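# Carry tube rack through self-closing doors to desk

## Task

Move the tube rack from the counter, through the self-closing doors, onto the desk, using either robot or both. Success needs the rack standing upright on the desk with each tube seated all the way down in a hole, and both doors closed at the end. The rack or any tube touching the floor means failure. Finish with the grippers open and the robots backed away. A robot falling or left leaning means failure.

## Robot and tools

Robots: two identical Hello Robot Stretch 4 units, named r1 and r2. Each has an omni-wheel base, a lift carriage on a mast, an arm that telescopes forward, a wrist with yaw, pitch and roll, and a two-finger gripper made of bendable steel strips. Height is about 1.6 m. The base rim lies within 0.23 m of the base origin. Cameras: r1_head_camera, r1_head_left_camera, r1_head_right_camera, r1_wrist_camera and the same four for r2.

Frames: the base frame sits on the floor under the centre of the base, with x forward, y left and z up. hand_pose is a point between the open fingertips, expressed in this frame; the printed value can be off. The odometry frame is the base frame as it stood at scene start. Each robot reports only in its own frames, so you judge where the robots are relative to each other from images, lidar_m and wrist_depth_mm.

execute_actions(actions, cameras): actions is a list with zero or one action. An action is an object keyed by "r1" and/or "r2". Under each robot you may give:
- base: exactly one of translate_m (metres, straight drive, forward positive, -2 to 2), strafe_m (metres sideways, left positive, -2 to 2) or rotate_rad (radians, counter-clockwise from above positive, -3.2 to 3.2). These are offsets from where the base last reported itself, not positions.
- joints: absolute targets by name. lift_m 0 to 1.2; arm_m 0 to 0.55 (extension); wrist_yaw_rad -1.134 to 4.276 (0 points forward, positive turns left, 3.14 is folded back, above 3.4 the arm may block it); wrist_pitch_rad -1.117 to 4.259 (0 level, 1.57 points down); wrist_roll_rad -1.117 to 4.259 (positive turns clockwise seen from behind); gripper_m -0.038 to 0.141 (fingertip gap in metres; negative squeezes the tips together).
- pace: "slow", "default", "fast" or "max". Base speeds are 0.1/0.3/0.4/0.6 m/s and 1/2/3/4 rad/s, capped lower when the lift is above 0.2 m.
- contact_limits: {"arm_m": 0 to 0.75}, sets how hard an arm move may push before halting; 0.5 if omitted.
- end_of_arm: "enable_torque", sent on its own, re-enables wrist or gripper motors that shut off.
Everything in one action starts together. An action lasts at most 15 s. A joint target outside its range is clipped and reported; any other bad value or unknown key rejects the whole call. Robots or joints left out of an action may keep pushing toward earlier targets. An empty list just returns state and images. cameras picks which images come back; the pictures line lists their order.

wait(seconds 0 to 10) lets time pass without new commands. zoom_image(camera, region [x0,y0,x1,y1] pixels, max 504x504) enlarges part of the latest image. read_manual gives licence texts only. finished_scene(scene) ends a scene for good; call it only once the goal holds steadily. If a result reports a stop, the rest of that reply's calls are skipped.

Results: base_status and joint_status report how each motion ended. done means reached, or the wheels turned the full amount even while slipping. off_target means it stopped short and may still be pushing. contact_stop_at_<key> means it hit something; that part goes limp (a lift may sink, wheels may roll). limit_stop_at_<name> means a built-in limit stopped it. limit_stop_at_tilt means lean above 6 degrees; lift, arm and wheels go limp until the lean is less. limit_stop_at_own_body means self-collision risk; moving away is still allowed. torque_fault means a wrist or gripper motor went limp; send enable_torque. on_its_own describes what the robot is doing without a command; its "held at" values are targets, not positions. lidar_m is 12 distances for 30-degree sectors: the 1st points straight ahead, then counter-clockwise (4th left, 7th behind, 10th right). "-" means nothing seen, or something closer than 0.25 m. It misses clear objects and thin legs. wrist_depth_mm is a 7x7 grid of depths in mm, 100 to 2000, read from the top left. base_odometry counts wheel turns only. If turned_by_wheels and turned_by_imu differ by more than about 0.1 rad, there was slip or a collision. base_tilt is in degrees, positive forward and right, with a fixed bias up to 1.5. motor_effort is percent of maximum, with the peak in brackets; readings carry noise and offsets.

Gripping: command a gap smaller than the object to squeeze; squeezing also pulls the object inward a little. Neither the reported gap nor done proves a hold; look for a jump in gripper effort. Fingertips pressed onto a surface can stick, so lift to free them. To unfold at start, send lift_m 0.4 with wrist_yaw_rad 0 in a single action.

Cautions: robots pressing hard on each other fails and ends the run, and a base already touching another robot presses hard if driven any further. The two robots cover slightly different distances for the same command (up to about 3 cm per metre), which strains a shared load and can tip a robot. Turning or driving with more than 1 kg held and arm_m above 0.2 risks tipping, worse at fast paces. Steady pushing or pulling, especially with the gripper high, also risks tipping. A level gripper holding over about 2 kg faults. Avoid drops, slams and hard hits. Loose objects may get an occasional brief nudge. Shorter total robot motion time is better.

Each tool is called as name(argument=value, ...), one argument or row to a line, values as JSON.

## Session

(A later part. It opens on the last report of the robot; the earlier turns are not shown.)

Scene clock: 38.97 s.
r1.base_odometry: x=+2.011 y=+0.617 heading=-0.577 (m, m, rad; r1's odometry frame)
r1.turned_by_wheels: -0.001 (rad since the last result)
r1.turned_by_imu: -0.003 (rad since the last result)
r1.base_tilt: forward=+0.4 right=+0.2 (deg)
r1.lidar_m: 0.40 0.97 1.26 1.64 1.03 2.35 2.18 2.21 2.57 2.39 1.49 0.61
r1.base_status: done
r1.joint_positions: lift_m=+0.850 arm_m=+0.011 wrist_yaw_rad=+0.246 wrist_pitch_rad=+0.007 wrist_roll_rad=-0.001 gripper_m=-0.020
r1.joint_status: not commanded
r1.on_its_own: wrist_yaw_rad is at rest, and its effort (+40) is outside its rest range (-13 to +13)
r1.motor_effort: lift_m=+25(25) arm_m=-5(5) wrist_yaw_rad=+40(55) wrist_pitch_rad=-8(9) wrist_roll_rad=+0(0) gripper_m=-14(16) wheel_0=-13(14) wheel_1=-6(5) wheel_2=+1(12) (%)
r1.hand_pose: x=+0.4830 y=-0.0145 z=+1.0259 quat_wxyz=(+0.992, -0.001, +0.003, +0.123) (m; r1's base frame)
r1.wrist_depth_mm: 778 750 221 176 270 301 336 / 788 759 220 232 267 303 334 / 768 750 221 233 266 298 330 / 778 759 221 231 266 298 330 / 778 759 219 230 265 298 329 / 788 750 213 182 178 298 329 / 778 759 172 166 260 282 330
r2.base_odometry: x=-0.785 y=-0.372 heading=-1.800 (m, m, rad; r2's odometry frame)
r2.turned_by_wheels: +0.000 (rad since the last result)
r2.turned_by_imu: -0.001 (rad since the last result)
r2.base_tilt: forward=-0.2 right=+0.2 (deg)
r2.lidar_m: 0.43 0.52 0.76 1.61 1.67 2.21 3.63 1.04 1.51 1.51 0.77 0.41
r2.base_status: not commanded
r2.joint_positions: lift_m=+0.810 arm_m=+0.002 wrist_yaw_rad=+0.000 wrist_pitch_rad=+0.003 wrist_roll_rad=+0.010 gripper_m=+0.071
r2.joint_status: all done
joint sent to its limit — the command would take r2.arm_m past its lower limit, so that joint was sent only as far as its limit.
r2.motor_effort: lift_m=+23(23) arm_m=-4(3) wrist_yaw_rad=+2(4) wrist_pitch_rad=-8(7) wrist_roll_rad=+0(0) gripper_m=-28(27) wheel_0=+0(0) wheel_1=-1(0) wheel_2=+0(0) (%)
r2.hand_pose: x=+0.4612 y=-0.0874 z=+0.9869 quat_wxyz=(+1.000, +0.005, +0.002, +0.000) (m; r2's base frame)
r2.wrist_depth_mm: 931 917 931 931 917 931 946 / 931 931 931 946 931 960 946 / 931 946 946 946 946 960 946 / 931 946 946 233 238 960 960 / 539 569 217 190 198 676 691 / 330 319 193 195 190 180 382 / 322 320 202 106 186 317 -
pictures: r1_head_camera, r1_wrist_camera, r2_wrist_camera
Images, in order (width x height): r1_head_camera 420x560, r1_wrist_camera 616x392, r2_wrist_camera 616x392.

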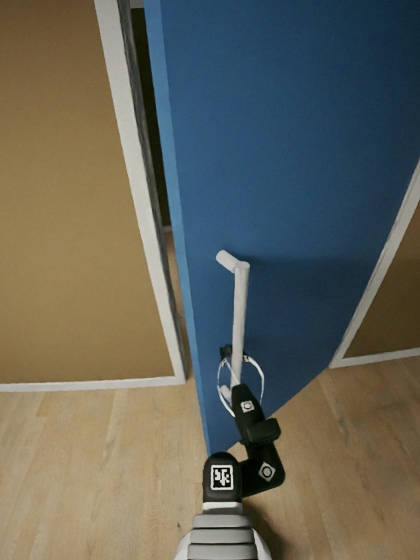

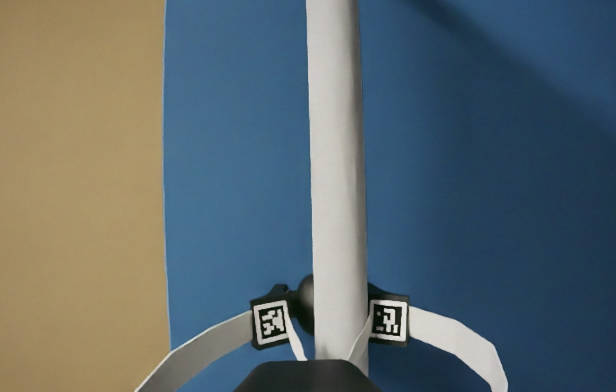

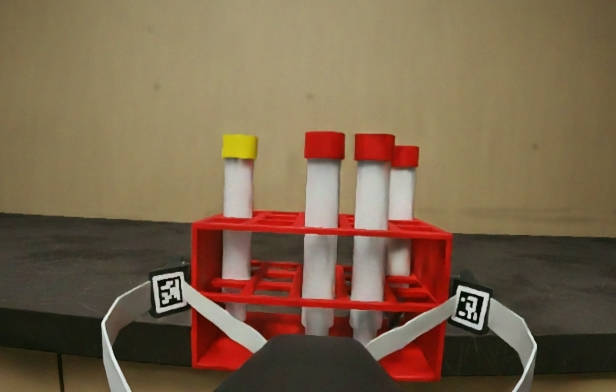

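execute_actions(
  actions=[
    {"r1":{"base":{"translate_m":-0.25},"joints":{"arm_m":0.26,"wrist_yaw_rad":0.14},"pace":"slow"},"r2":{"base":{"rotate_rad":-1.57},"pace":"slow"}},
  ],
  cameras=["r1_wrist_camera","r1_head_camera","r2_head_camera"],
)

Scene clock: 43.60 s.
r1.base_odometry: x=+1.802 y=+0.754 heading=-0.578 (m, m, rad; r1's odometry frame)
r1.turned_by_wheels: +0.000 (rad since the last result)
r1.turned_by_imu: -0.001 (rad since the last result)
r1.base_tilt: forward=+0.3 right=+0.2 (deg)
r1.lidar_m: 0.68 1.24 1.60 0.91 0.92 2.07 1.91 1.97 2.53 2.41 1.85 0.95
r1.base_status: done
r1.joint_positions: lift_m=+0.850 arm_m=+0.259 wrist_yaw_rad=+0.140 wrist_pitch_rad=+0.005 wrist_roll_rad=-0.001 gripper_m=-0.020
r1.joint_status: all done
r1.motor_effort: lift_m=+25(26) arm_m=+6(7) wrist_yaw_rad=+1(39) wrist_pitch_rad=-3(8) wrist_roll_rad=-1(1) gripper_m=-15(19) wheel_0=-5(13) wheel_1=-2(8) wheel_2=+4(11) (%)
r1.hand_pose: x=+0.7277 y=-0.0464 z=+1.0264 quat_wxyz=(+0.998, +0.000, +0.002, +0.070) (m; r1's base frame)
r1.wrist_depth_mm: 741 214 229 178 297 353 407 / 732 214 229 176 293 347 404 / 732 214 228 175 293 343 404 / 732 213 229 174 293 342 402 / 732 213 227 174 289 340 399 / 723 213 216 175 278 342 397 / 732 236 218 170 278 342 394
r2.base_odometry: x=-0.785 y=-0.372 heading=+2.914 (m, m, rad; r2's odometry frame)
r2.turned_by_wheels: -1.570 (rad since the last result)
r2.turned_by_imu: -1.583 (rad since the last result)
r2.base_tilt: forward=-0.1 right=+0.2 (deg)
r2.lidar_m: 0.42 0.78 0.55 0.51 0.54 0.75 1.60 1.66 2.21 0.96 0.93 0.41
r2.base_status: done
r2.joint_positions: lift_m=+0.810 arm_m=+0.002 wrist_yaw_rad=+0.000 wrist_pitch_rad=+0.003 wrist_roll_rad=+0.010 gripper_m=+0.071
r2.joint_status: not commanded
r2.motor_effort: lift_m=+23(23) arm_m=-4(5) wrist_yaw_rad=+0(1) wrist_pitch_rad=-7(9) wrist_roll_rad=+0(0) gripper_m=-26(28) wheel_0=+1(3) wheel_1=+1(3) wheel_2=+0(8) (%)
r2.hand_pose: x=+0.4612 y=-0.0874 z=+0.9869 quat_wxyz=(+1.000, +0.005, +0.002, +0.000) (m; r2's base frame)
r2.wrist_depth_mm: 1229 1229 1229 1255 1255 1255 - / 1229 1229 1255 1255 1229 1255 - / 1255 1255 1255 1255 1255 1255 - / 1255 1281 1255 233 238 1281 - / 1281 1281 216 191 200 1281 - / 1281 1308 192 196 189 180 - / 1308 1308 202 106 186 1336 -
pictures: r1_head_camera, r1_wrist_camera, r2_head_camera
Images, in order (width x height): r1_head_camera 420x560, r1_wrist_camera 616x392, r2_head_camera 420x560.

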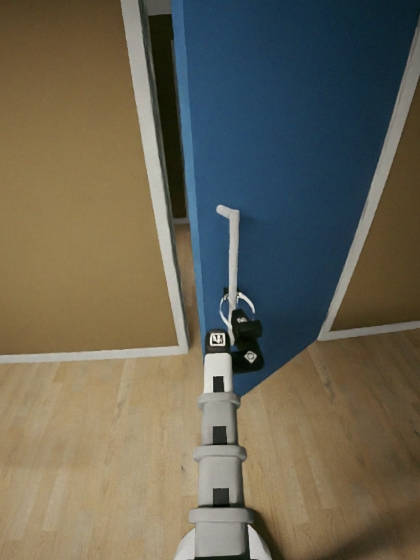

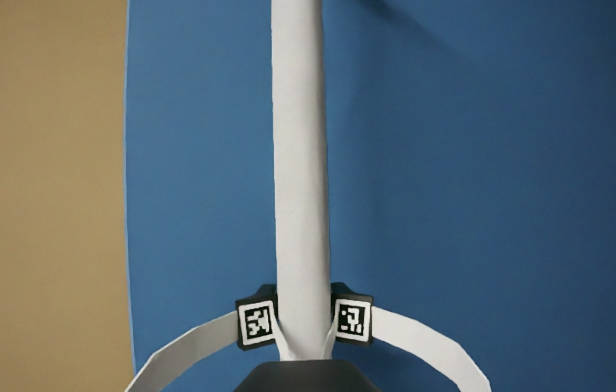

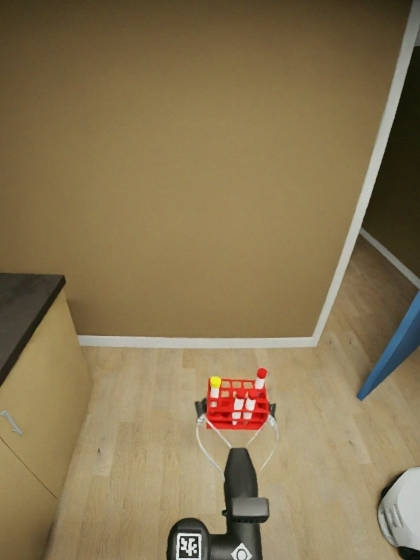

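execute_actions(
  actions=[
    {"r1":{"base":{"strafe_m":-0.248},"joints":{"arm_m":0.08,"wrist_yaw_rad":0.29},"pace":"slow"}},
  ],
  cameras=["r1_wrist_camera","r1_head_camera","r2_head_camera"],
)

Scene clock: 47.80 s.
r1.base_odometry: x=+1.666 y=+0.546 heading=-0.576 (m, m, rad; r1's odometry frame)
r1.turned_by_wheels: +0.001 (rad since the last result)
r1.turned_by_imu: -0.028 (rad since the last result)
r1.base_tilt: forward=+0.1 right=+0.2 (deg)
r1.lidar_m: 0.48 1.28 1.60 1.17 1.17 2.06 1.88 1.94 2.37 2.18 1.95 0.95
r1.base_status: done
r1.joint_positions: lift_m=+0.850 arm_m=+0.081 wrist_yaw_rad=+0.299 wrist_pitch_rad=+0.006 wrist_roll_rad=-0.001 gripper_m=-0.020
r1.joint_status: all done
r1.on_its_own: wrist_yaw_rad is at rest, and its effort (-25) is outside its rest range (-13 to +13)
r1.motor_effort: lift_m=+26(26) arm_m=-5(15) wrist_yaw_rad=-25(36) wrist_pitch_rad=-6(7) wrist_roll_rad=+1(0) gripper_m=-7(19) wheel_0=+10(13) wheel_1=+0(18) wheel_2=+3(2) (%)
r1.hand_pose: x=+0.5533 y=+0.0014 z=+1.0260 quat_wxyz=(+0.989, -0.001, +0.003, +0.149) (m; r1's base frame)
r1.wrist_depth_mm: 1042 196 217 267 327 424 559 / 1042 196 218 266 324 415 564 / 1060 196 216 265 322 410 549 / 1042 196 216 265 320 407 535 / 1042 195 216 264 319 404 530 / 1025 193 182 179 317 402 535 / 1042 181 213 162 289 407 517
r2.base_odometry: x=-0.785 y=-0.372 heading=+2.914 (m, m, rad; r2's odometry frame)
r2.turned_by_wheels: +0.000 (rad since the last result)
r2.turned_by_imu: -0.001 (rad since the last result)
r2.base_tilt: forward=-0.1 right=+0.2 (deg)
r2.lidar_m: 0.42 0.79 0.56 0.52 0.55 0.74 1.61 1.64 2.19 1.16 1.17 0.45
r2.base_status: not commanded
r2.joint_positions: lift_m=+0.810 arm_m=+0.002 wrist_yaw_rad=+0.000 wrist_pitch_rad=+0.003 wrist_roll_rad=+0.010 gripper_m=+0.071
r2.joint_status: not commanded
r2.motor_effort: lift_m=+23(23) arm_m=-4(4) wrist_yaw_rad=+1(1) wrist_pitch_rad=-8(8) wrist_roll_rad=-1(1) gripper_m=-29(27) wheel_0=+2(2) wheel_1=+1(1) wheel_2=+0(1) (%)
r2.hand_pose: x=+0.4612 y=-0.0874 z=+0.9869 quat_wxyz=(+1.000, +0.005, +0.002, +0.000) (m; r2's base frame)
r2.wrist_depth_mm: 1229 1229 1255 1255 1229 1229 - / 1229 1255 1255 1229 1255 1255 - / 1255 1255 1255 1255 1255 1229 - / 1255 1255 1255 233 238 1281 - / 1281 1281 216 191 200 1281 - / 1281 1308 193 196 189 180 - / 1308 1281 202 106 186 1308 -
pictures: r1_head_camera, r1_wrist_camera, r2_head_camera
Images, in order (width x height): r1_head_camera 420x560, r1_wrist_camera 616x392, r2_head_camera 420x560.

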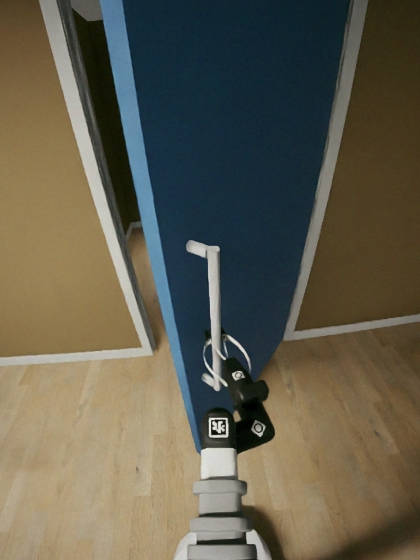

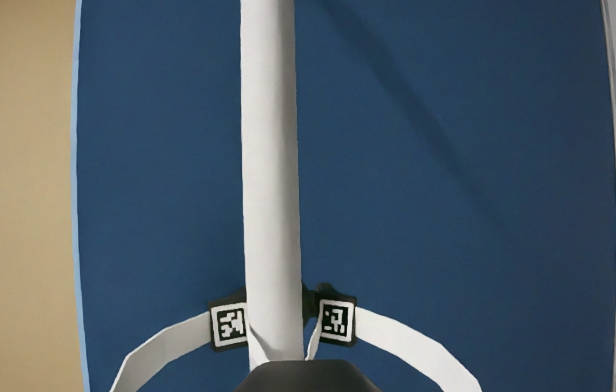

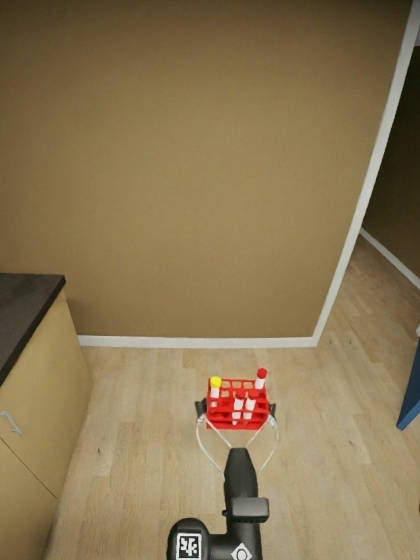

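execute_actions(
  actions=[
    {"r1":{"base":{"strafe_m":-0.256},"joints":{"arm_m":0.005,"wrist_yaw_rad":0.52},"pace":"slow"}},
  ],
  cameras=["r1_wrist_camera","r1_head_camera","r2_head_right_camera"],
)

Scene clock: 52.33 s.
r1.base_odometry: x=+1.527 y=+0.332 heading=-0.576 (m, m, rad; r1's odometry frame)
r1.turned_by_wheels: +0.001 (rad since the last result)
r1.turned_by_imu: -0.046 (rad since the last result)
r1.base_tilt: forward=+0.2 right=+0.2 (deg)
r1.lidar_m: 0.39 0.36 1.59 1.41 1.41 2.08 1.84 1.91 2.14 1.92 1.95 1.38
r1.base_status: done
r1.joint_positions: lift_m=+0.850 arm_m=+0.005 wrist_yaw_rad=+0.531 wrist_pitch_rad=+0.007 wrist_roll_rad=-0.001 gripper_m=-0.020
r1.joint_status: all done
r1.on_its_own: wrist_yaw_rad is at rest, and its effort (-32) is outside its rest range (-13 to +13)
r1.motor_effort: lift_m=+25(25) arm_m=-1(19) wrist_yaw_rad=-32(45) wrist_pitch_rad=-9(9) wrist_roll_rad=+1(1) gripper_m=-6(23) wheel_0=+9(15) wheel_1=+2(24) wheel_2=+0(13) (%)
r1.hand_pose: x=+0.4692 y=+0.0707 z=+1.0259 quat_wxyz=(+0.965, -0.001, +0.003, +0.262) (m; r1's base frame)
r1.wrist_depth_mm: 159 179 197 254 319 433 634 / 158 179 196 253 317 427 621 / 158 179 197 251 314 421 597 / 157 178 196 250 310 415 591 / 158 178 195 250 309 413 585 / 158 176 169 183 307 410 580 / 156 154 170 142 277 415 591
r2.base_odometry: x=-0.785 y=-0.372 heading=+2.914 (m, m, rad; r2's odometry frame)
r2.turned_by_wheels: +0.000 (rad since the last result)
r2.turned_by_imu: -0.001 (rad since the last result)
r2.base_tilt: forward=-0.2 right=+0.1 (deg)
r2.lidar_m: 0.40 0.79 0.55 0.53 0.55 0.77 1.61 1.68 2.20 1.40 1.44 0.42
r2.base_status: not commanded
r2.joint_positions: lift_m=+0.810 arm_m=+0.002 wrist_yaw_rad=+0.000 wrist_pitch_rad=+0.003 wrist_roll_rad=+0.010 gripper_m=+0.071
r2.joint_status: not commanded
r2.motor_effort: lift_m=+23(23) arm_m=-5(4) wrist_yaw_rad=+2(0) wrist_pitch_rad=-8(7) wrist_roll_rad=+1(0) gripper_m=-28(29) wheel_0=+2(2) wheel_1=+1(0) wheel_2=+1(1) (%)
r2.hand_pose: x=+0.4612 y=-0.0874 z=+0.9869 quat_wxyz=(+1.000, +0.005, +0.002, +0.000) (m; r2's base frame)
r2.wrist_depth_mm: 1229 1229 1229 1229 1229 1255 - / 1255 1229 1255 1255 1255 1281 - / 1255 1255 1255 1255 1281 1255 - / 1255 1255 1255 233 238 1281 - / 1255 1281 216 191 200 1308 - / 1281 1281 193 196 189 180 - / 1308 1308 202 106 186 1336 -
pictures: r1_head_camera, r1_wrist_camera, r2_head_right_camera
Images, in order (width x height): r1_head_camera 420x560, r1_wrist_camera 616x392, r2_head_right_camera 420x672.

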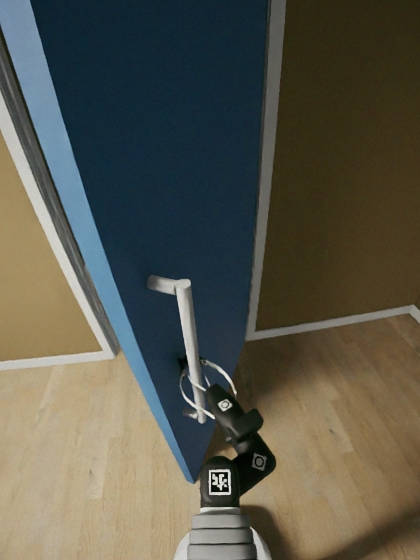

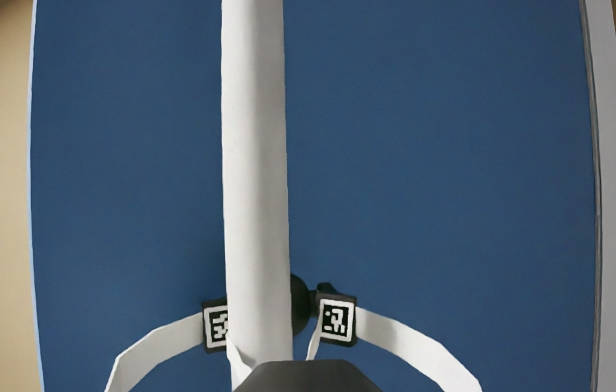

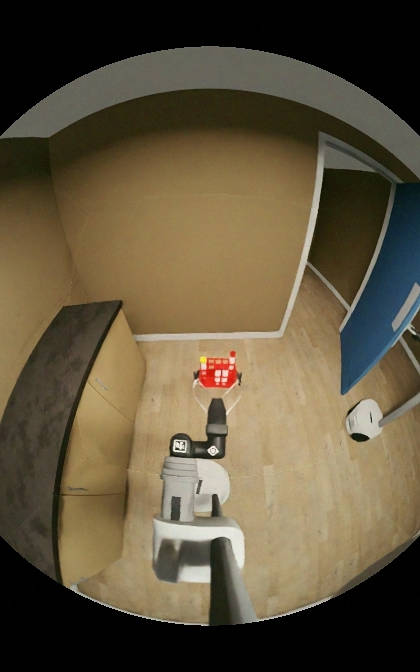

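execute_actions(
  actions=[
    {"r1":{"base":{"strafe_m":-0.3},"joints":{"wrist_yaw_rad":0.75},"pace":"slow"},"r2":{"base":{"strafe_m":-0.75},"pace":"default"}},
  ],
  cameras=["r1_wrist_camera","r1_head_camera","r2_head_camera"],
)

Scene clock: 57.07 s.
r1.base_odometry: x=+1.364 y=+0.080 heading=-0.574 (m, m, rad; r1's odometry frame)
r1.turned_by_wheels: +0.002 (rad since the last result)
r1.turned_by_imu: +0.127 (rad since the last result)
r1.base_tilt: forward=-0.1 right=+0.3 (deg)
r1.lidar_m: 0.52 0.38 1.78 0.92 0.96 1.95 1.84 1.90 1.78 1.64 1.74 1.34
r1.base_status: done
r1.joint_positions: lift_m=+0.850 arm_m=+0.005 wrist_yaw_rad=+0.772 wrist_pitch_rad=+0.006 wrist_roll_rad=-0.001 gripper_m=-0.020
r1.joint_status: wrist_yaw_rad off_target (ended at +0.772, target +0.750)
r1.on_its_own: wrist_yaw_rad is at rest, and its effort (-63) is outside its rest range (-13 to +13)
r1.motor_effort: lift_m=+25(25) arm_m=+1(3) wrist_yaw_rad=-63(74) wrist_pitch_rad=-8(10) wrist_roll_rad=+2(0) gripper_m=-12(28) wheel_0=+15(26) wheel_1=+5(9) wheel_2=+1(22) (%)
r1.hand_pose: x=+0.4435 y=+0.1386 z=+1.0260 quat_wxyz=(+0.926, -0.001, +0.003, +0.376) (m; r1's base frame)
r1.wrist_depth_mm: 180 196 147 249 286 343 399 / 181 196 146 248 286 338 397 / 181 196 146 247 283 336 399 / 180 196 146 247 285 334 394 / 180 195 147 246 279 332 392 / 180 188 147 205 281 332 387 / 178 165 144 179 264 330 387
r2.base_odometry: x=-0.615 y=+0.359 heading=+2.914 (m, m, rad; r2's odometry frame)
r2.turned_by_wheels: +0.000 (rad since the last result)
r2.turned_by_imu: +0.001 (rad since the last result)
r2.base_tilt: forward=-0.1 right=+0.2 (deg)
r2.lidar_m: 0.42 1.59 1.34 1.28 1.33 1.68 1.58 1.64 2.18 0.93 0.92 0.44
r2.base_status: done
r2.joint_positions: lift_m=+0.810 arm_m=+0.002 wrist_yaw_rad=+0.000 wrist_pitch_rad=+0.003 wrist_roll_rad=+0.010 gripper_m=+0.071
r2.joint_status: not commanded
r2.motor_effort: lift_m=+22(23) arm_m=-4(4) wrist_yaw_rad=+1(0) wrist_pitch_rad=-8(8) wrist_roll_rad=+0(1) gripper_m=-29(29) wheel_0=+0(9) wheel_1=+0(8) wheel_2=+0(1) (%)
r2.hand_pose: x=+0.4612 y=-0.0874 z=+0.9870 quat_wxyz=(+1.000, +0.005, +0.002, +0.000) (m; r2's base frame)
r2.wrist_depth_mm: 1255 1281 1281 1255 - - - / 1308 1255 1281 1281 - - - / 1281 1281 1281 1281 - - - / 1281 1308 1308 233 239 - - / 1308 1281 216 191 198 - - / 1336 1336 193 195 190 180 - / 1336 1336 202 106 186 - 1863
pictures: r1_head_camera, r1_wrist_camera, r2_head_camera
Images, in order (width x height): r1_head_camera 420x560, r1_wrist_camera 616x392, r2_head_camera 420x560.

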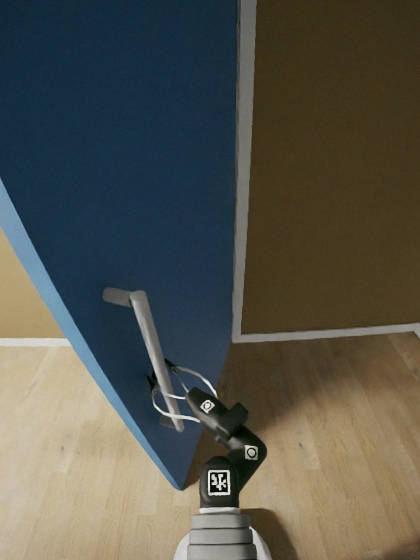

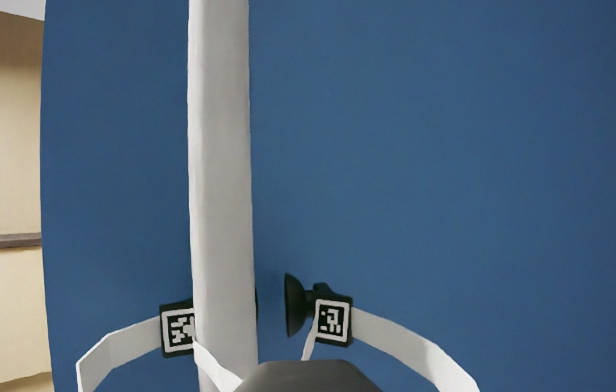

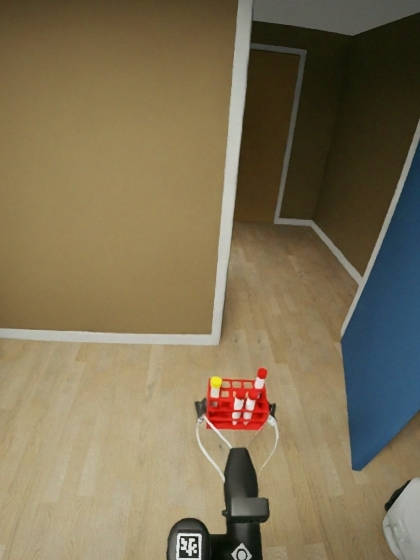

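execute_actions(
  actions=[
    {"r1":{"base":{"strafe_m":-0.13},"joints":{"wrist_yaw_rad":1.05,"arm_m":0.02},"pace":"slow"}},
  ],
  cameras=[],
)

execute_actions(
  actions=[
    {"r1":{"base":{"strafe_m":-0.15},"joints":{"wrist_yaw_rad":1.25,"arm_m":0.04},"pace":"slow"},"r2":{"base":{"strafe_m":-0.25}}},
  ],
  cameras=["r1_wrist_camera","r1_head_camera","r2_head_camera","r2_head_right_camera"],
)

Scene clock: 60.43 s.
r1.base_odometry: x=+1.293 y=-0.029 heading=-0.573 (m, m, rad; r1's odometry frame)
r1.turned_by_wheels: +0.001 (rad since the last result)
r1.turned_by_imu: +0.051 (rad since the last result)
r1.base_tilt: forward=-0.1 right=+0.4 (deg)
r1.lidar_m: 0.65 0.37 1.89 1.03 1.08 1.93 1.85 1.95 1.57 1.51 1.60 1.32
r1.base_status: done
r1.joint_positions: lift_m=+0.850 arm_m=+0.019 wrist_yaw_rad=+1.069 wrist_pitch_rad=+0.006 wrist_roll_rad=+0.000 gripper_m=-0.020
r1.joint_status: all done
r1.on_its_own: wrist_yaw_rad is at rest, and its effort (-55) is outside its rest range (-13 to +13)
r1.motor_effort: lift_m=+25(25) arm_m=+6(13) wrist_yaw_rad=-55(56) wrist_pitch_rad=-7(11) wrist_roll_rad=+1(0) gripper_m=-14(26) wheel_0=+10(22) wheel_1=+5(8) wheel_2=+1(20) (%)
r1.hand_pose: x=+0.4051 y=+0.2109 z=+1.0260 quat_wxyz=(+0.860, -0.002, +0.003, +0.510) (m; r1's base frame)
r1.wrist_depth_mm: - 226 167 245 258 276 287 / - 226 166 245 258 272 286 / - 226 166 245 257 272 285 / - 225 167 244 257 272 283 / 991 225 169 242 255 270 283 / - 224 171 196 256 270 282 / - 220 171 166 249 268 285
r2.base_odometry: x=-0.615 y=+0.359 heading=+2.914 (m, m, rad; r2's odometry frame)
r2.turned_by_wheels: +0.000 (rad since the last result)
r2.turned_by_imu: +0.000 (rad since the last result)
r2.base_tilt: forward=-0.1 right=+0.2 (deg)
r2.lidar_m: 0.41 1.59 1.32 1.28 1.34 1.69 1.58 1.63 2.17 1.06 1.06 0.43
r2.base_status: not commanded
r2.joint_positions: lift_m=+0.810 arm_m=+0.002 wrist_yaw_rad=+0.000 wrist_pitch_rad=+0.003 wrist_roll_rad=+0.010 gripper_m=+0.071
r2.joint_status: not commanded
r2.motor_effort: lift_m=+22(22) arm_m=-5(5) wrist_yaw_rad=+2(1) wrist_pitch_rad=-9(9) wrist_roll_rad=+0(0) gripper_m=-30(29) wheel_0=+0(0) wheel_1=+0(0) wheel_2=+0(0) (%)
r2.hand_pose: x=+0.4612 y=-0.0874 z=+0.9870 quat_wxyz=(+1.000, +0.005, +0.002, +0.000) (m; r2's base frame)
r2.wrist_depth_mm: 1255 1255 1281 1281 - - - / 1281 1281 1281 1281 - - - / 1281 1281 1281 1281 - - - / 1281 1308 1308 233 237 - - / 1308 1308 216 191 198 - - / 1308 1336 193 195 189 180 - / 1308 1308 202 106 186 - 1863
pictures: none
No camera images: the call's "cameras" was empty. Leave "cameras" out to get every camera's image.

Scene clock: 63.07 s.
r1.base_odometry: x=+1.212 y=-0.155 heading=-0.571 (m, m, rad; r1's odometry frame)
r1.turned_by_wheels: +0.001 (rad since the last result)
r1.turned_by_imu: +0.002 (rad since the last result)
r1.base_tilt: forward=+0.0 right=+0.1 (deg)
r1.lidar_m: 0.79 0.39 0.38 0.93 0.97 1.94 1.84 1.94 1.44 1.38 1.46 1.31
r1.base_status: done
r1.joint_positions: lift_m=+0.850 arm_m=+0.038 wrist_yaw_rad=+1.271 wrist_pitch_rad=+0.006 wrist_roll_rad=+0.000 gripper_m=-0.020
r1.joint_status: wrist_yaw_rad off_target (ended at +1.271, target +1.250); the others done
r1.on_its_own: wrist_yaw_rad is at rest, and its effort (-59) is outside its rest range (-13 to +13)
r1.motor_effort: lift_m=+25(24) arm_m=+10(11) wrist_yaw_rad=-59(61) wrist_pitch_rad=-7(8) wrist_roll_rad=+2(0) gripper_m=-13(15) wheel_0=+11(15) wheel_1=+6(10) wheel_2=+0(10) (%)
r1.hand_pose: x=+0.3780 y=+0.2497 z=+1.0261 quat_wxyz=(+0.805, -0.002, +0.002, +0.593) (m; r1's base frame)
r1.wrist_depth_mm: - 232 166 243 251 259 - / - 231 166 242 250 258 266 / - 230 165 242 249 258 265 / - 230 165 242 247 257 263 / 842 229 167 240 248 255 263 / - 229 170 196 249 256 264 / - 163 171 167 245 255 -
r2.base_odometry: x=-0.559 y=+0.603 heading=+2.914 (m, m, rad; r2's odometry frame)
r2.turned_by_wheels: +0.000 (rad since the last result)
r2.turned_by_imu: +0.000 (rad since the last result)
r2.base_tilt: forward=-0.1 right=+0.2 (deg)
r2.lidar_m: 0.41 1.61 1.59 1.53 1.58 1.67 1.56 1.62 2.13 0.96 0.96 0.44
r2.base_status: done
r2.joint_positions: lift_m=+0.810 arm_m=+0.002 wrist_yaw_rad=+0.000 wrist_pitch_rad=+0.003 wrist_roll_rad=+0.010 gripper_m=+0.071
r2.joint_status: not commanded
r2.motor_effort: lift_m=+22(22) arm_m=-4(4) wrist_yaw_rad=+3(1) wrist_pitch_rad=-7(8) wrist_roll_rad=+0(0) gripper_m=-29(29) wheel_0=+0(8) wheel_1=+1(7) wheel_2=+0(1) (%)
r2.hand_pose: x=+0.4612 y=-0.0874 z=+0.9870 quat_wxyz=(+1.000, +0.005, +0.002, +0.000) (m; r2's base frame)
r2.wrist_depth_mm: 1281 1281 1281 - - - 1205 / 1255 1308 1281 - - - 1182 / 1255 1308 1281 - - - 1118 / 1308 1308 1308 234 239 - 1098 / 1308 1308 217 191 199 - 1098 / 1336 1336 192 196 189 180 1098 / 1336 1336 202 106 187 - 1042
pictures: r1_head_camera, r1_wrist_camera, r2_head_camera, r2_head_right_camera
Images, in order (width x height): r1_head_camera 420x560, r1_wrist_camera 616x392, r2_head_camera 420x560, r2_head_right_camera 420x672.

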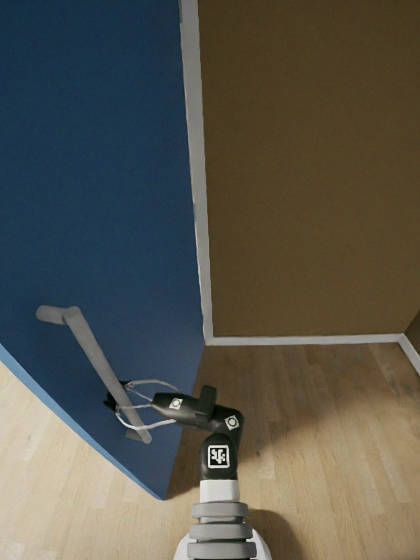

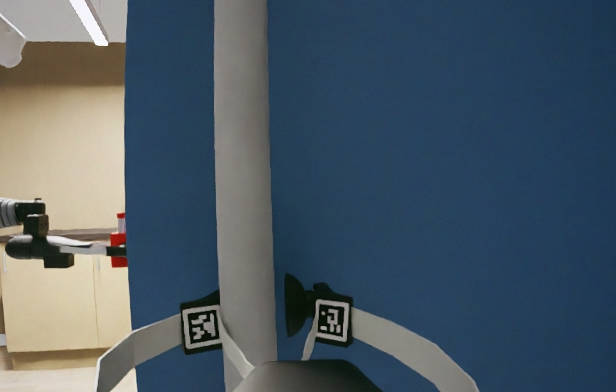

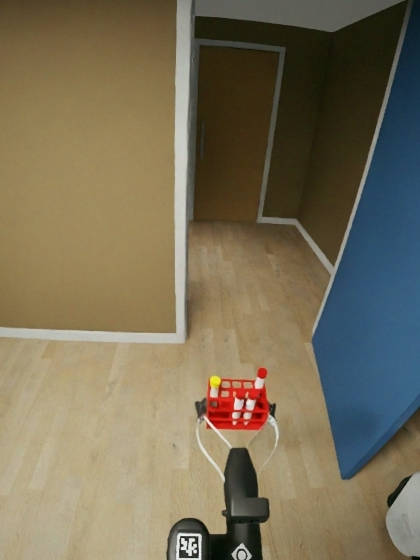

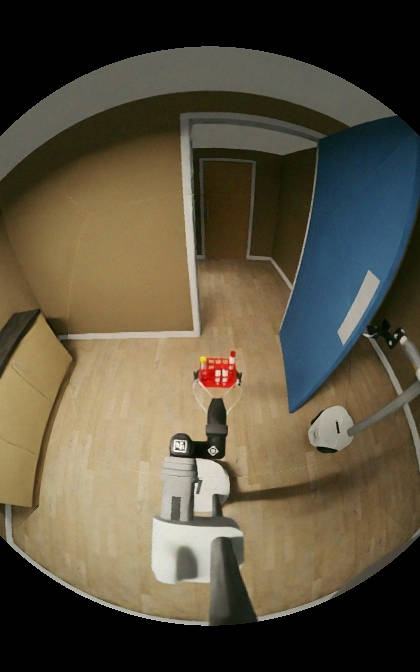

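zoom_image(
  camera="r2_head_camera",
  region=[170, 20, 350, 240],
)

execute_actions(
  actions=[
    {"r1":{"base":{"strafe_m":-0.11},"joints":{"wrist_yaw_rad":1.42,"arm_m":0.02},"pace":"slow"}},
  ],
  cameras=["r1_wrist_camera","r2_head_camera","r2_head_right_camera"],
)

Region (170, 20, 350, 240) of r2_head_camera's 420x560 image, scaled by 2.291, with more detail than that image has; it fills the left 412 columns of this view, and the rest is white.

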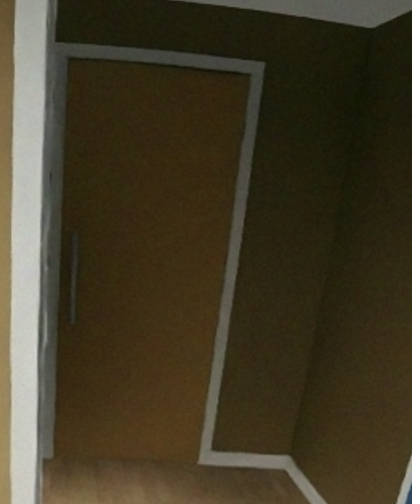

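Scene clock: 65.57 s.
r1.base_odometry: x=+1.153 y=-0.247 heading=-0.571 (m, m, rad; r1's odometry frame)
r1.turned_by_wheels: +0.000 (rad since the last result)
r1.turned_by_imu: +0.000 (rad since the last result)
r1.base_tilt: forward=+0.1 right=+0.1 (deg)
r1.lidar_m: 0.95 0.36 0.39 1.04 1.10 1.96 1.86 1.84 1.31 1.26 1.34 1.30
r1.base_status: done
r1.joint_positions: lift_m=+0.850 arm_m=+0.022 wrist_yaw_rad=+1.412 wrist_pitch_rad=+0.006 wrist_roll_rad=+0.000 gripper_m=-0.020
r1.joint_status: all done
r1.on_its_own: wrist_yaw_rad is at rest, and its effort (+24) is outside its rest range (-13 to +13)
r1.motor_effort: lift_m=+25(25) arm_m=-10(16) wrist_yaw_rad=+24(57) wrist_pitch_rad=-7(8) wrist_roll_rad=+1(0) gripper_m=-13(23) wheel_0=+1(13) wheel_1=-7(12) wheel_2=+4(10) (%)
r1.hand_pose: x=+0.3245 y=+0.2711 z=+1.0261 quat_wxyz=(+0.761, -0.002, +0.002, +0.649) (m; r1's base frame)
r1.wrist_depth_mm: 991 - 237 172 248 257 - / - - 238 173 248 254 262 / - - 236 173 247 255 259 / 1042 - 236 172 246 253 260 / - - 236 170 247 253 259 / - - 233 170 183 253 259 / - - 232 166 245 251 -
r2.base_odometry: x=-0.559 y=+0.603 heading=+2.914 (m, m, rad; r2's odometry frame)
r2.turned_by_wheels: +0.000 (rad since the last result)
r2.turned_by_imu: +0.000 (rad since the last result)
r2.base_tilt: forward=-0.1 right=+0.2 (deg)
r2.lidar_m: 0.42 1.61 1.62 1.53 1.57 1.65 1.58 1.62 2.16 1.05 1.04 0.44
r2.base_status: not commanded
r2.joint_positions: lift_m=+0.810 arm_m=+0.002 wrist_yaw_rad=+0.000 wrist_pitch_rad=+0.003 wrist_roll_rad=+0.010 gripper_m=+0.071
r2.joint_status: not commanded
r2.motor_effort: lift_m=+22(22) arm_m=-4(5) wrist_yaw_rad=+1(2) wrist_pitch_rad=-7(9) wrist_roll_rad=+0(0) gripper_m=-28(26) wheel_0=+0(0) wheel_1=+1(1) wheel_2=+0(0) (%)
r2.hand_pose: x=+0.4612 y=-0.0874 z=+0.9870 quat_wxyz=(+1.000, +0.005, +0.002, +0.000) (m; r2's base frame)
r2.wrist_depth_mm: 1255 1281 1255 - - - 1205 / 1229 1281 1281 - - - 1182 / 1308 1281 1308 - - - 1160 / 1281 1308 1308 233 238 - 1138 / 1308 1308 216 191 198 - 1118 / 1336 1336 193 196 190 180 1138 / 1336 1366 202 106 186 - 1078
pictures: r1_wrist_camera, r2_head_camera, r2_head_right_camera
Images, in order (width x height): r1_wrist_camera 616x392, r2_head_camera 420x560, r2_head_right_camera 420x672.

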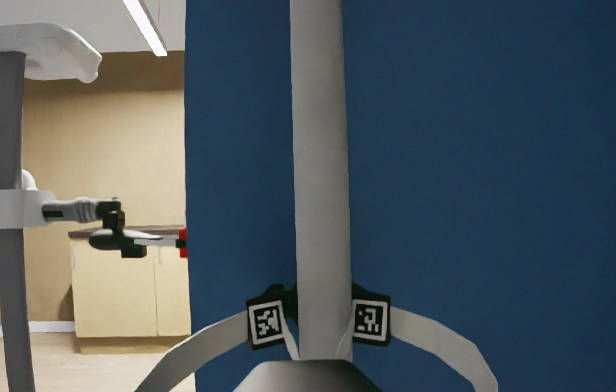

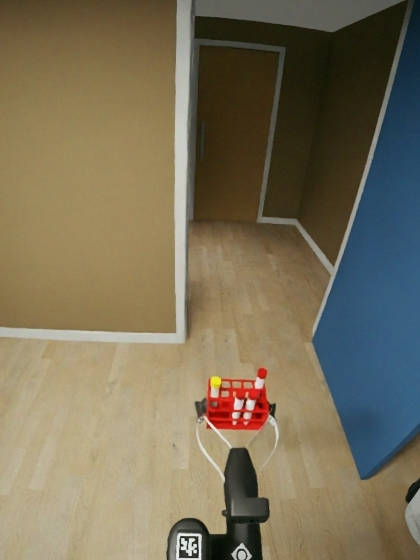

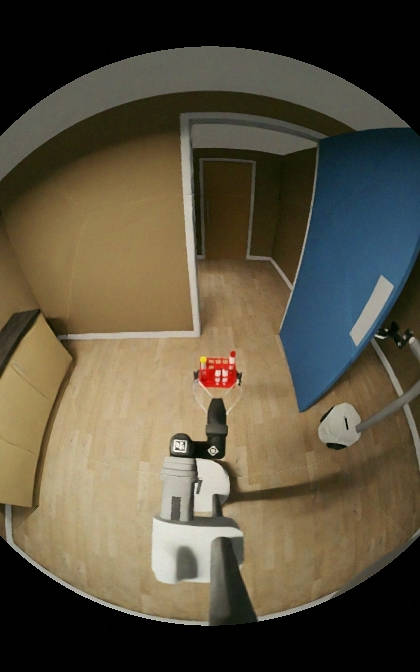

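execute_actions(
  actions=[
    {"r2":{"base":{"strafe_m":-0.37}}},
  ],
  cameras=["r2_head_camera"],
)

Scene clock: 69.33 s.
r1.base_odometry: x=+1.153 y=-0.247 heading=-0.571 (m, m, rad; r1's odometry frame)
r1.turned_by_wheels: +0.000 (rad since the last result)
r1.turned_by_imu: -0.001 (rad since the last result)
r1.base_tilt: forward=+0.0 right=+0.2 (deg)
r1.lidar_m: 0.93 0.37 0.38 0.66 0.74 1.95 1.87 1.86 1.30 1.26 1.32 1.28
r1.base_status: not commanded
r1.joint_positions: lift_m=+0.850 arm_m=+0.022 wrist_yaw_rad=+1.412 wrist_pitch_rad=+0.006 wrist_roll_rad=+0.000 gripper_m=-0.020
r1.joint_status: not commanded
r1.on_its_own: wrist_yaw_rad is at rest, and its effort (+23) is outside its rest range (-13 to +13)
r1.motor_effort: lift_m=+25(25) arm_m=-9(10) wrist_yaw_rad=+23(23) wrist_pitch_rad=-6(6) wrist_roll_rad=+1(0) gripper_m=-11(13) wheel_0=+1(1) wheel_1=-7(7) wheel_2=+4(4) (%)
r1.hand_pose: x=+0.3245 y=+0.2711 z=+1.0261 quat_wxyz=(+0.761, -0.002, +0.002, +0.649) (m; r1's base frame)
r1.wrist_depth_mm: - - 236 172 249 256 - / - - 236 172 248 256 262 / - - 236 173 247 255 260 / - - 236 172 248 253 258 / 634 647 235 170 247 253 259 / - - 233 169 183 253 258 / - - 233 166 244 252 -
r2.base_odometry: x=-0.475 y=+0.963 heading=+2.914 (m, m, rad; r2's odometry frame)
r2.turned_by_wheels: +0.000 (rad since the last result)
r2.turned_by_imu: +0.001 (rad since the last result)
r2.base_tilt: forward=-0.2 right=+0.2 (deg)
r2.lidar_m: 0.41 1.61 2.01 1.91 1.99 1.65 1.55 1.62 2.14 0.76 0.69 0.41
r2.base_status: done
r2.joint_positions: lift_m=+0.810 arm_m=+0.002 wrist_yaw_rad=+0.000 wrist_pitch_rad=+0.003 wrist_roll_rad=+0.010 gripper_m=+0.071
r2.joint_status: not commanded
r2.motor_effort: lift_m=+22(21) arm_m=-4(5) wrist_yaw_rad=+2(1) wrist_pitch_rad=-8(9) wrist_roll_rad=+0(0) gripper_m=-27(29) wheel_0=+0(14) wheel_1=+2(6) wheel_2=+0(1) (%)
r2.hand_pose: x=+0.4612 y=-0.0874 z=+0.9870 quat_wxyz=(+1.000, +0.005, +0.002, +0.000) (m; r2's base frame)
r2.wrist_depth_mm: 1308 1281 - - - 931 647 / 1308 1308 - - - 931 634 / 1281 1308 - - - 917 640 / 1308 1308 - 233 238 917 627 / 1336 1366 216 191 198 842 621 / 1336 1336 193 208 189 180 609 / 1366 1366 202 106 186 854 580
pictures: r2_head_camera
Images, in order (width x height): r2_head_camera 420x560.

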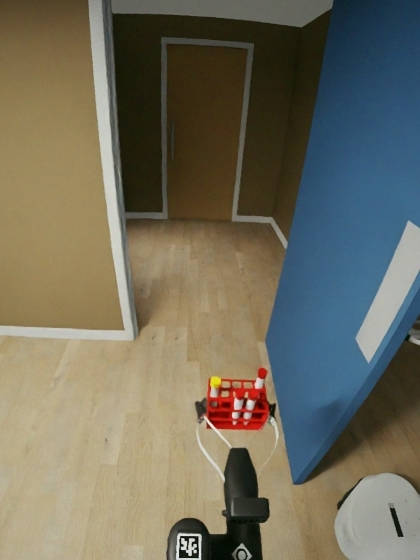

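execute_actions(
  actions=[
    {"r2":{"base":{"translate_m":1.25}}},
  ],
  cameras=["r2_head_camera","r2_head_right_camera"],
)

Scene clock: 75.40 s.
r1.base_odometry: x=+1.153 y=-0.247 heading=-0.571 (m, m, rad; r1's odometry frame)
r1.turned_by_wheels: +0.000 (rad since the last result)
r1.turned_by_imu: -0.002 (rad since the last result)
r1.base_tilt: forward=+0.2 right=+0.1 (deg)
r1.lidar_m: 0.95 0.37 0.36 2.78 2.59 1.94 1.87 1.81 1.33 1.26 1.33 1.28
r1.base_status: not commanded
r1.joint_positions: lift_m=+0.850 arm_m=+0.022 wrist_yaw_rad=+1.412 wrist_pitch_rad=+0.006 wrist_roll_rad=+0.000 gripper_m=-0.020
r1.joint_status: not commanded
r1.on_its_own: wrist_yaw_rad is at rest, and its effort (+23) is outside its rest range (-13 to +13)
r1.motor_effort: lift_m=+24(25) arm_m=-10(10) wrist_yaw_rad=+23(23) wrist_pitch_rad=-7(7) wrist_roll_rad=+0(1) gripper_m=-11(10) wheel_0=+1(1) wheel_1=-7(7) wheel_2=+4(4) (%)
r1.hand_pose: x=+0.3245 y=+0.2711 z=+1.0261 quat_wxyz=(+0.761, -0.002, +0.002, +0.649) (m; r1's base frame)
r1.wrist_depth_mm: - - 238 172 249 256 - / - - 236 173 249 256 262 / - - 236 173 248 254 259 / - - 236 172 247 255 259 / - - 236 170 246 254 258 / - - 232 169 183 253 257 / - - 232 165 245 252 -
r2.base_odometry: x=-1.693 y=+1.245 heading=+2.914 (m, m, rad; r2's odometry frame)
r2.turned_by_wheels: +0.000 (rad since the last result)
r2.turned_by_imu: -0.005 (rad since the last result)
r2.base_tilt: forward=-0.1 right=+0.2 (deg)
r2.lidar_m: 0.41 1.49 0.53 1.09 2.00 2.73 2.81 0.73 0.53 0.47 0.51 0.44
r2.base_status: done
r2.joint_positions: lift_m=+0.810 arm_m=+0.002 wrist_yaw_rad=+0.000 wrist_pitch_rad=+0.003 wrist_roll_rad=+0.010 gripper_m=+0.071
r2.joint_status: not commanded
r2.motor_effort: lift_m=+22(21) arm_m=-4(4) wrist_yaw_rad=+3(3) wrist_pitch_rad=-7(8) wrist_roll_rad=+0(0) gripper_m=-27(30) wheel_0=+0(3) wheel_1=+0(4) wheel_2=+0(9) (%)
r2.hand_pose: x=+0.4611 y=-0.0874 z=+0.9870 quat_wxyz=(+1.000, +0.005, +0.002, +0.000) (m; r2's base frame)
r2.wrist_depth_mm: 1464 - - - - - 1430 / 1464 - - - - - 1397 / 1576 - - - - - 1366 / 1537 - - 233 238 - 1366 / 1576 - 217 191 198 1863 1397 / 1537 1863 193 195 189 180 1336 / 1537 1808 202 106 186 1808 1308
pictures: r2_head_camera, r2_head_right_camera
Images, in order (width x height): r2_head_camera 420x560, r2_head_right_camera 420x672.

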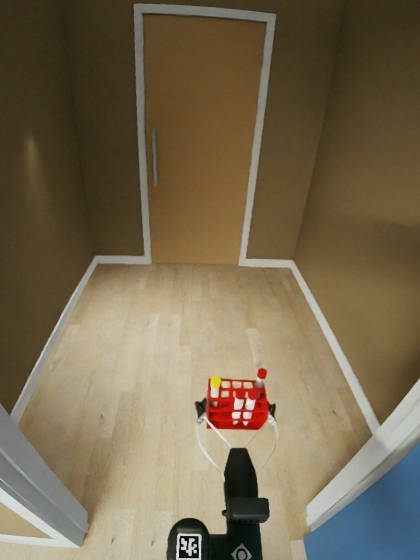

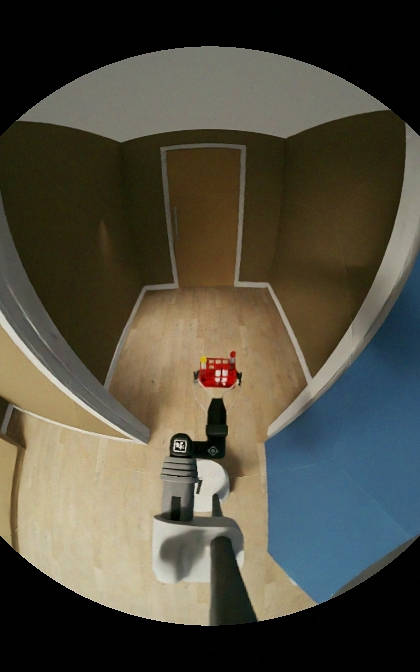

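execute_actions(
  actions=[
    {"r2":{"base":{"strafe_m":-0.19},"pace":"slow"},"r1":{"joints":{"gripper_m":0.0}}},
  ],
  cameras=["r2_head_right_camera","r1_wrist_camera"],
)

Scene clock: 80.63 s.
r1.base_odometry: x=+1.153 y=-0.247 heading=-0.571 (m, m, rad; r1's odometry frame)
r1.turned_by_wheels: +0.000 (rad since the last result)
r1.turned_by_imu: -0.002 (rad since the last result)
r1.base_tilt: forward=+0.2 right=+0.1 (deg)
r1.lidar_m: 0.92 0.36 0.40 2.78 2.61 1.96 1.88 1.82 1.33 1.26 1.33 1.30
r1.base_status: not commanded
r1.joint_positions: lift_m=+0.850 arm_m=+0.022 wrist_yaw_rad=+1.414 wrist_pitch_rad=+0.006 wrist_roll_rad=+0.000 gripper_m=+0.000
r1.joint_status: all done
r1.on_its_own: wrist_yaw_rad is at rest, and its effort (+19) is outside its rest range (-13 to +13)
r1.motor_effort: lift_m=+25(25) arm_m=-10(10) wrist_yaw_rad=+19(26) wrist_pitch_rad=-6(7) wrist_roll_rad=-1(0) gripper_m=-8(10) wheel_0=+0(1) wheel_1=-7(7) wheel_2=+4(4) (%)
r1.hand_pose: x=+0.3241 y=+0.2712 z=+1.0261 quat_wxyz=(+0.760, -0.002, +0.002, +0.649) (m; r1's base frame)
r1.wrist_depth_mm: - - 241 176 253 257 - / - - 241 176 253 258 264 / - - 239 177 251 258 263 / - - 239 177 250 256 263 / - - 239 175 250 257 263 / - - 237 174 186 256 262 / - - 236 160 248 256 -
r2.base_odometry: x=-1.650 y=+1.430 heading=+2.914 (m, m, rad; r2's odometry frame)
r2.turned_by_wheels: +0.000 (rad since the last result)
r2.turned_by_imu: +0.000 (rad since the last result)
r2.base_tilt: forward=-0.1 right=+0.1 (deg)
r2.lidar_m: 0.41 1.75 0.70 1.12 2.20 2.96 2.80 0.44 0.32 0.29 0.31 0.43
r2.base_status: done
r2.joint_positions: lift_m=+0.810 arm_m=+0.002 wrist_yaw_rad=+0.000 wrist_pitch_rad=+0.003 wrist_roll_rad=+0.010 gripper_m=+0.071
r2.joint_status: not commanded
r2.motor_effort: lift_m=+21(22) arm_m=-4(4) wrist_yaw_rad=+0(1) wrist_pitch_rad=-8(9) wrist_roll_rad=+0(0) gripper_m=-28(27) wheel_0=+2(2) wheel_1=-1(6) wheel_2=-1(2) (%)
r2.hand_pose: x=+0.4611 y=-0.0874 z=+0.9870 quat_wxyz=(+1.000, +0.005, +0.002, +0.000) (m; r2's base frame)
r2.wrist_depth_mm: 1756 - - - - 1661 1182 / 1756 - - - - 1661 1160 / 1808 - - - - 1618 1118 / 1808 - - 233 238 1661 1118 / 1808 - 217 191 198 1499 1098 / 1808 - 193 195 189 180 1118 / 1756 1863 202 106 186 1499 1078
pictures: r1_wrist_camera, r2_head_right_camera
Images, in order (width x height): r1_wrist_camera 616x392, r2_head_right_camera 420x672.

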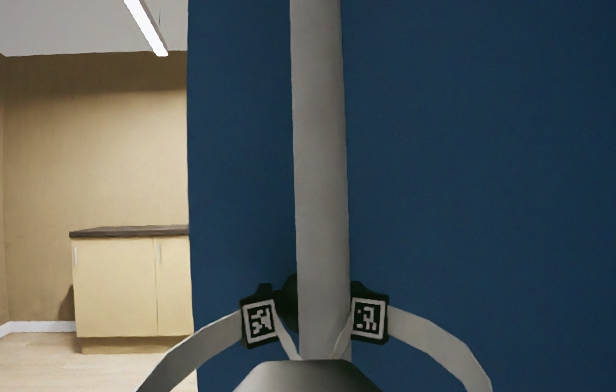

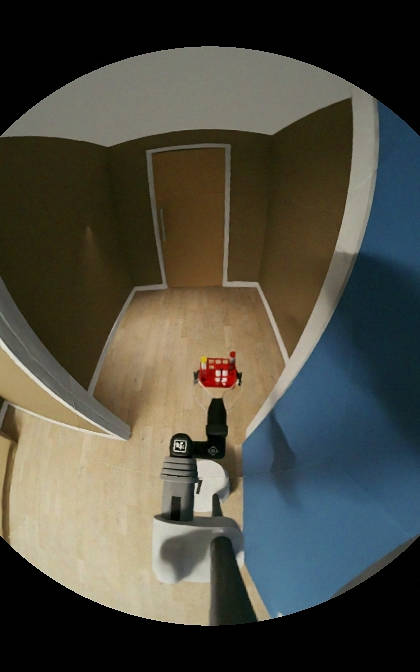

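execute_actions(
  actions=[
    {"r1":{"joints":{"gripper_m":0.09}}},
  ],
  cameras=[],
)

execute_actions(
  actions=[
    {"r1":{"base":{"strafe_m":-0.12}}},
  ],
  cameras=["r2_head_right_camera","r1_head_left_camera"],
)

Scene clock: 82.87 s.
r1.base_odometry: x=+1.153 y=-0.247 heading=-0.571 (m, m, rad; r1's odometry frame)
r1.turned_by_wheels: +0.000 (rad since the last result)
r1.turned_by_imu: +0.000 (rad since the last result)
r1.base_tilt: forward=+0.1 right=+0.2 (deg)
r1.lidar_m: 1.12 0.63 0.52 2.78 2.58 1.89 1.86 1.82 1.32 1.27 1.34 1.29
r1.base_status: not commanded
r1.joint_positions: lift_m=+0.850 arm_m=+0.021 wrist_yaw_rad=+1.420 wrist_pitch_rad=+0.006 wrist_roll_rad=+0.000 gripper_m=+0.090
r1.joint_status: all done
r1.motor_effort: lift_m=+25(25) arm_m=-8(9) wrist_yaw_rad=+1(19) wrist_pitch_rad=-6(7) wrist_roll_rad=+1(0) gripper_m=+1(7) wheel_0=+0(0) wheel_1=-4(7) wheel_2=+3(4) (%)
r1.hand_pose: x=+0.3220 y=+0.2720 z=+1.0261 quat_wxyz=(+0.758, -0.002, +0.002, +0.652) (m; r1's base frame)
r1.wrist_depth_mm: - - - 436 427 418 410 / - - - 439 430 418 410 / - - - 436 433 418 407 / - - - 436 430 418 410 / - - - 436 430 421 410 / - - 213 433 198 418 407 / - - - 143 427 415 407
r2.base_odometry: x=-1.650 y=+1.430 heading=+2.914 (m, m, rad; r2's odometry frame)
r2.turned_by_wheels: +0.000 (rad since the last result)
r2.turned_by_imu: +0.000 (rad since the last result)
r2.base_tilt: forward=-0.1 right=+0.2 (deg)
r2.lidar_m: 0.40 1.73 0.70 1.13 2.20 2.96 0.51 0.26 0.25 0.25 0.25 0.43
r2.base_status: not commanded
r2.joint_positions: lift_m=+0.810 arm_m=+0.002 wrist_yaw_rad=+0.000 wrist_pitch_rad=+0.003 wrist_roll_rad=+0.010 gripper_m=+0.071
r2.joint_status: not commanded
r2.motor_effort: lift_m=+21(22) arm_m=-4(4) wrist_yaw_rad=-1(1) wrist_pitch_rad=-8(9) wrist_roll_rad=+1(0) gripper_m=-27(26) wheel_0=+2(2) wheel_1=-1(2) wheel_2=-1(1) (%)
r2.hand_pose: x=+0.4611 y=-0.0874 z=+0.9870 quat_wxyz=(+1.000, +0.005, +0.002, +0.000) (m; r2's base frame)
r2.wrist_depth_mm: 1708 - - - - 1618 1182 / 1756 - - - - 1618 1160 / 1863 - - - - 1661 1118 / 1808 - - 233 238 1576 1118 / 1863 - 217 191 199 1499 1098 / 1808 - 193 196 189 180 1118 / 1708 1863 202 106 186 1537 1078
pictures: none
No camera images: the call's "cameras" was empty. Leave "cameras" out to get every camera's image.

Scene clock: 84.43 s.
r1.base_odometry: x=+1.088 y=-0.348 heading=-0.571 (m, m, rad; r1's odometry frame)
r1.turned_by_wheels: +0.000 (rad since the last result)
r1.turned_by_imu: +0.000 (rad since the last result)
r1.base_tilt: forward=-0.1 right=+0.4 (deg)
r1.lidar_m: 1.25 0.83 0.69 2.90 2.58 1.96 1.88 1.64 1.20 1.13 1.21 1.30
r1.base_status: done
r1.joint_positions: lift_m=+0.850 arm_m=+0.021 wrist_yaw_rad=+1.420 wrist_pitch_rad=+0.006 wrist_roll_rad=+0.000 gripper_m=+0.090
r1.joint_status: not commanded
r1.motor_effort: lift_m=+25(25) arm_m=-8(7) wrist_yaw_rad=+0(1) wrist_pitch_rad=-6(6) wrist_roll_rad=+0(0) gripper_m=-2(0) wheel_0=+0(9) wheel_1=+0(8) wheel_2=+1(2) (%)
r1.hand_pose: x=+0.3219 y=+0.2721 z=+1.0261 quat_wxyz=(+0.758, -0.002, +0.002, +0.652) (m; r1's base frame)
r1.wrist_depth_mm: - - - 627 597 569 554 / - - - 615 597 569 549 / - - - 615 597 569 549 / - - - 615 597 569 554 / - - - 615 597 574 554 / - - 213 615 198 569 544 / - - - 143 591 559 559
r2.base_odometry: x=-1.650 y=+1.430 heading=+2.914 (m, m, rad; r2's odometry frame)
r2.turned_by_wheels: +0.000 (rad since the last result)
r2.turned_by_imu: -0.015 (rad since the last result)
r2.base_tilt: forward=-0.2 right=+0.2 (deg)
r2.lidar_m: 0.42 1.77 0.70 1.04 2.18 2.98 0.44 0.25 - 0.25 0.25 0.43
r2.base_status: not commanded
r2.joint_positions: lift_m=+0.810 arm_m=+0.002 wrist_yaw_rad=+0.000 wrist_pitch_rad=+0.003 wrist_roll_rad=+0.010 gripper_m=+0.071
r2.joint_status: not commanded
r2.motor_effort: lift_m=+21(21) arm_m=-3(4) wrist_yaw_rad=+3(11) wrist_pitch_rad=-10(9) wrist_roll_rad=+0(0) gripper_m=-29(29) wheel_0=+2(22) wheel_1=-4(29) wheel_2=+0(11) (%)
r2.hand_pose: x=+0.4611 y=-0.0874 z=+0.9870 quat_wxyz=(+1.000, +0.005, +0.002, +0.000) (m; r2's base frame)
r2.wrist_depth_mm: 1708 - - - - 1618 1160 / 1808 - - - - 1618 1138 / 1808 - - - - 1576 1098 / 1863 - - 233 239 1576 1118 / 1863 - 217 191 199 1464 1078 / 1808 - 193 195 189 180 1098 / 1756 1863 202 106 186 1464 1060
pictures: r1_head_left_camera, r2_head_right_camera
Images, in order (width x height): r1_head_left_camera 420x672, r2_head_right_camera 420x672.

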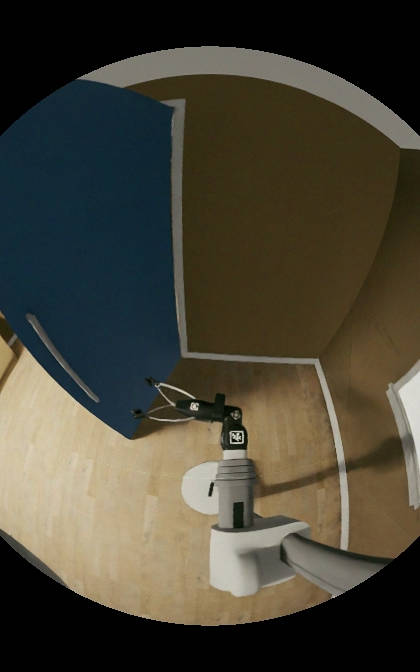

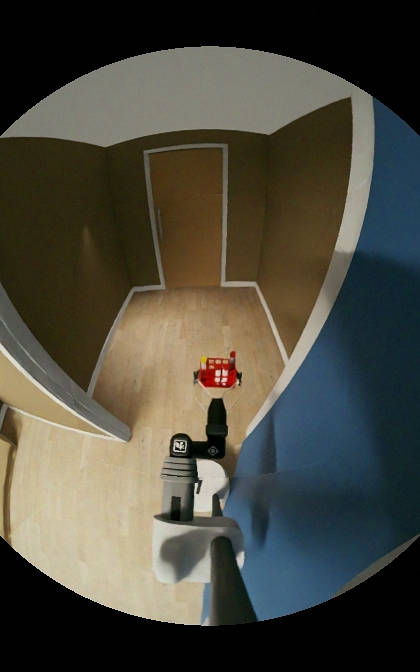

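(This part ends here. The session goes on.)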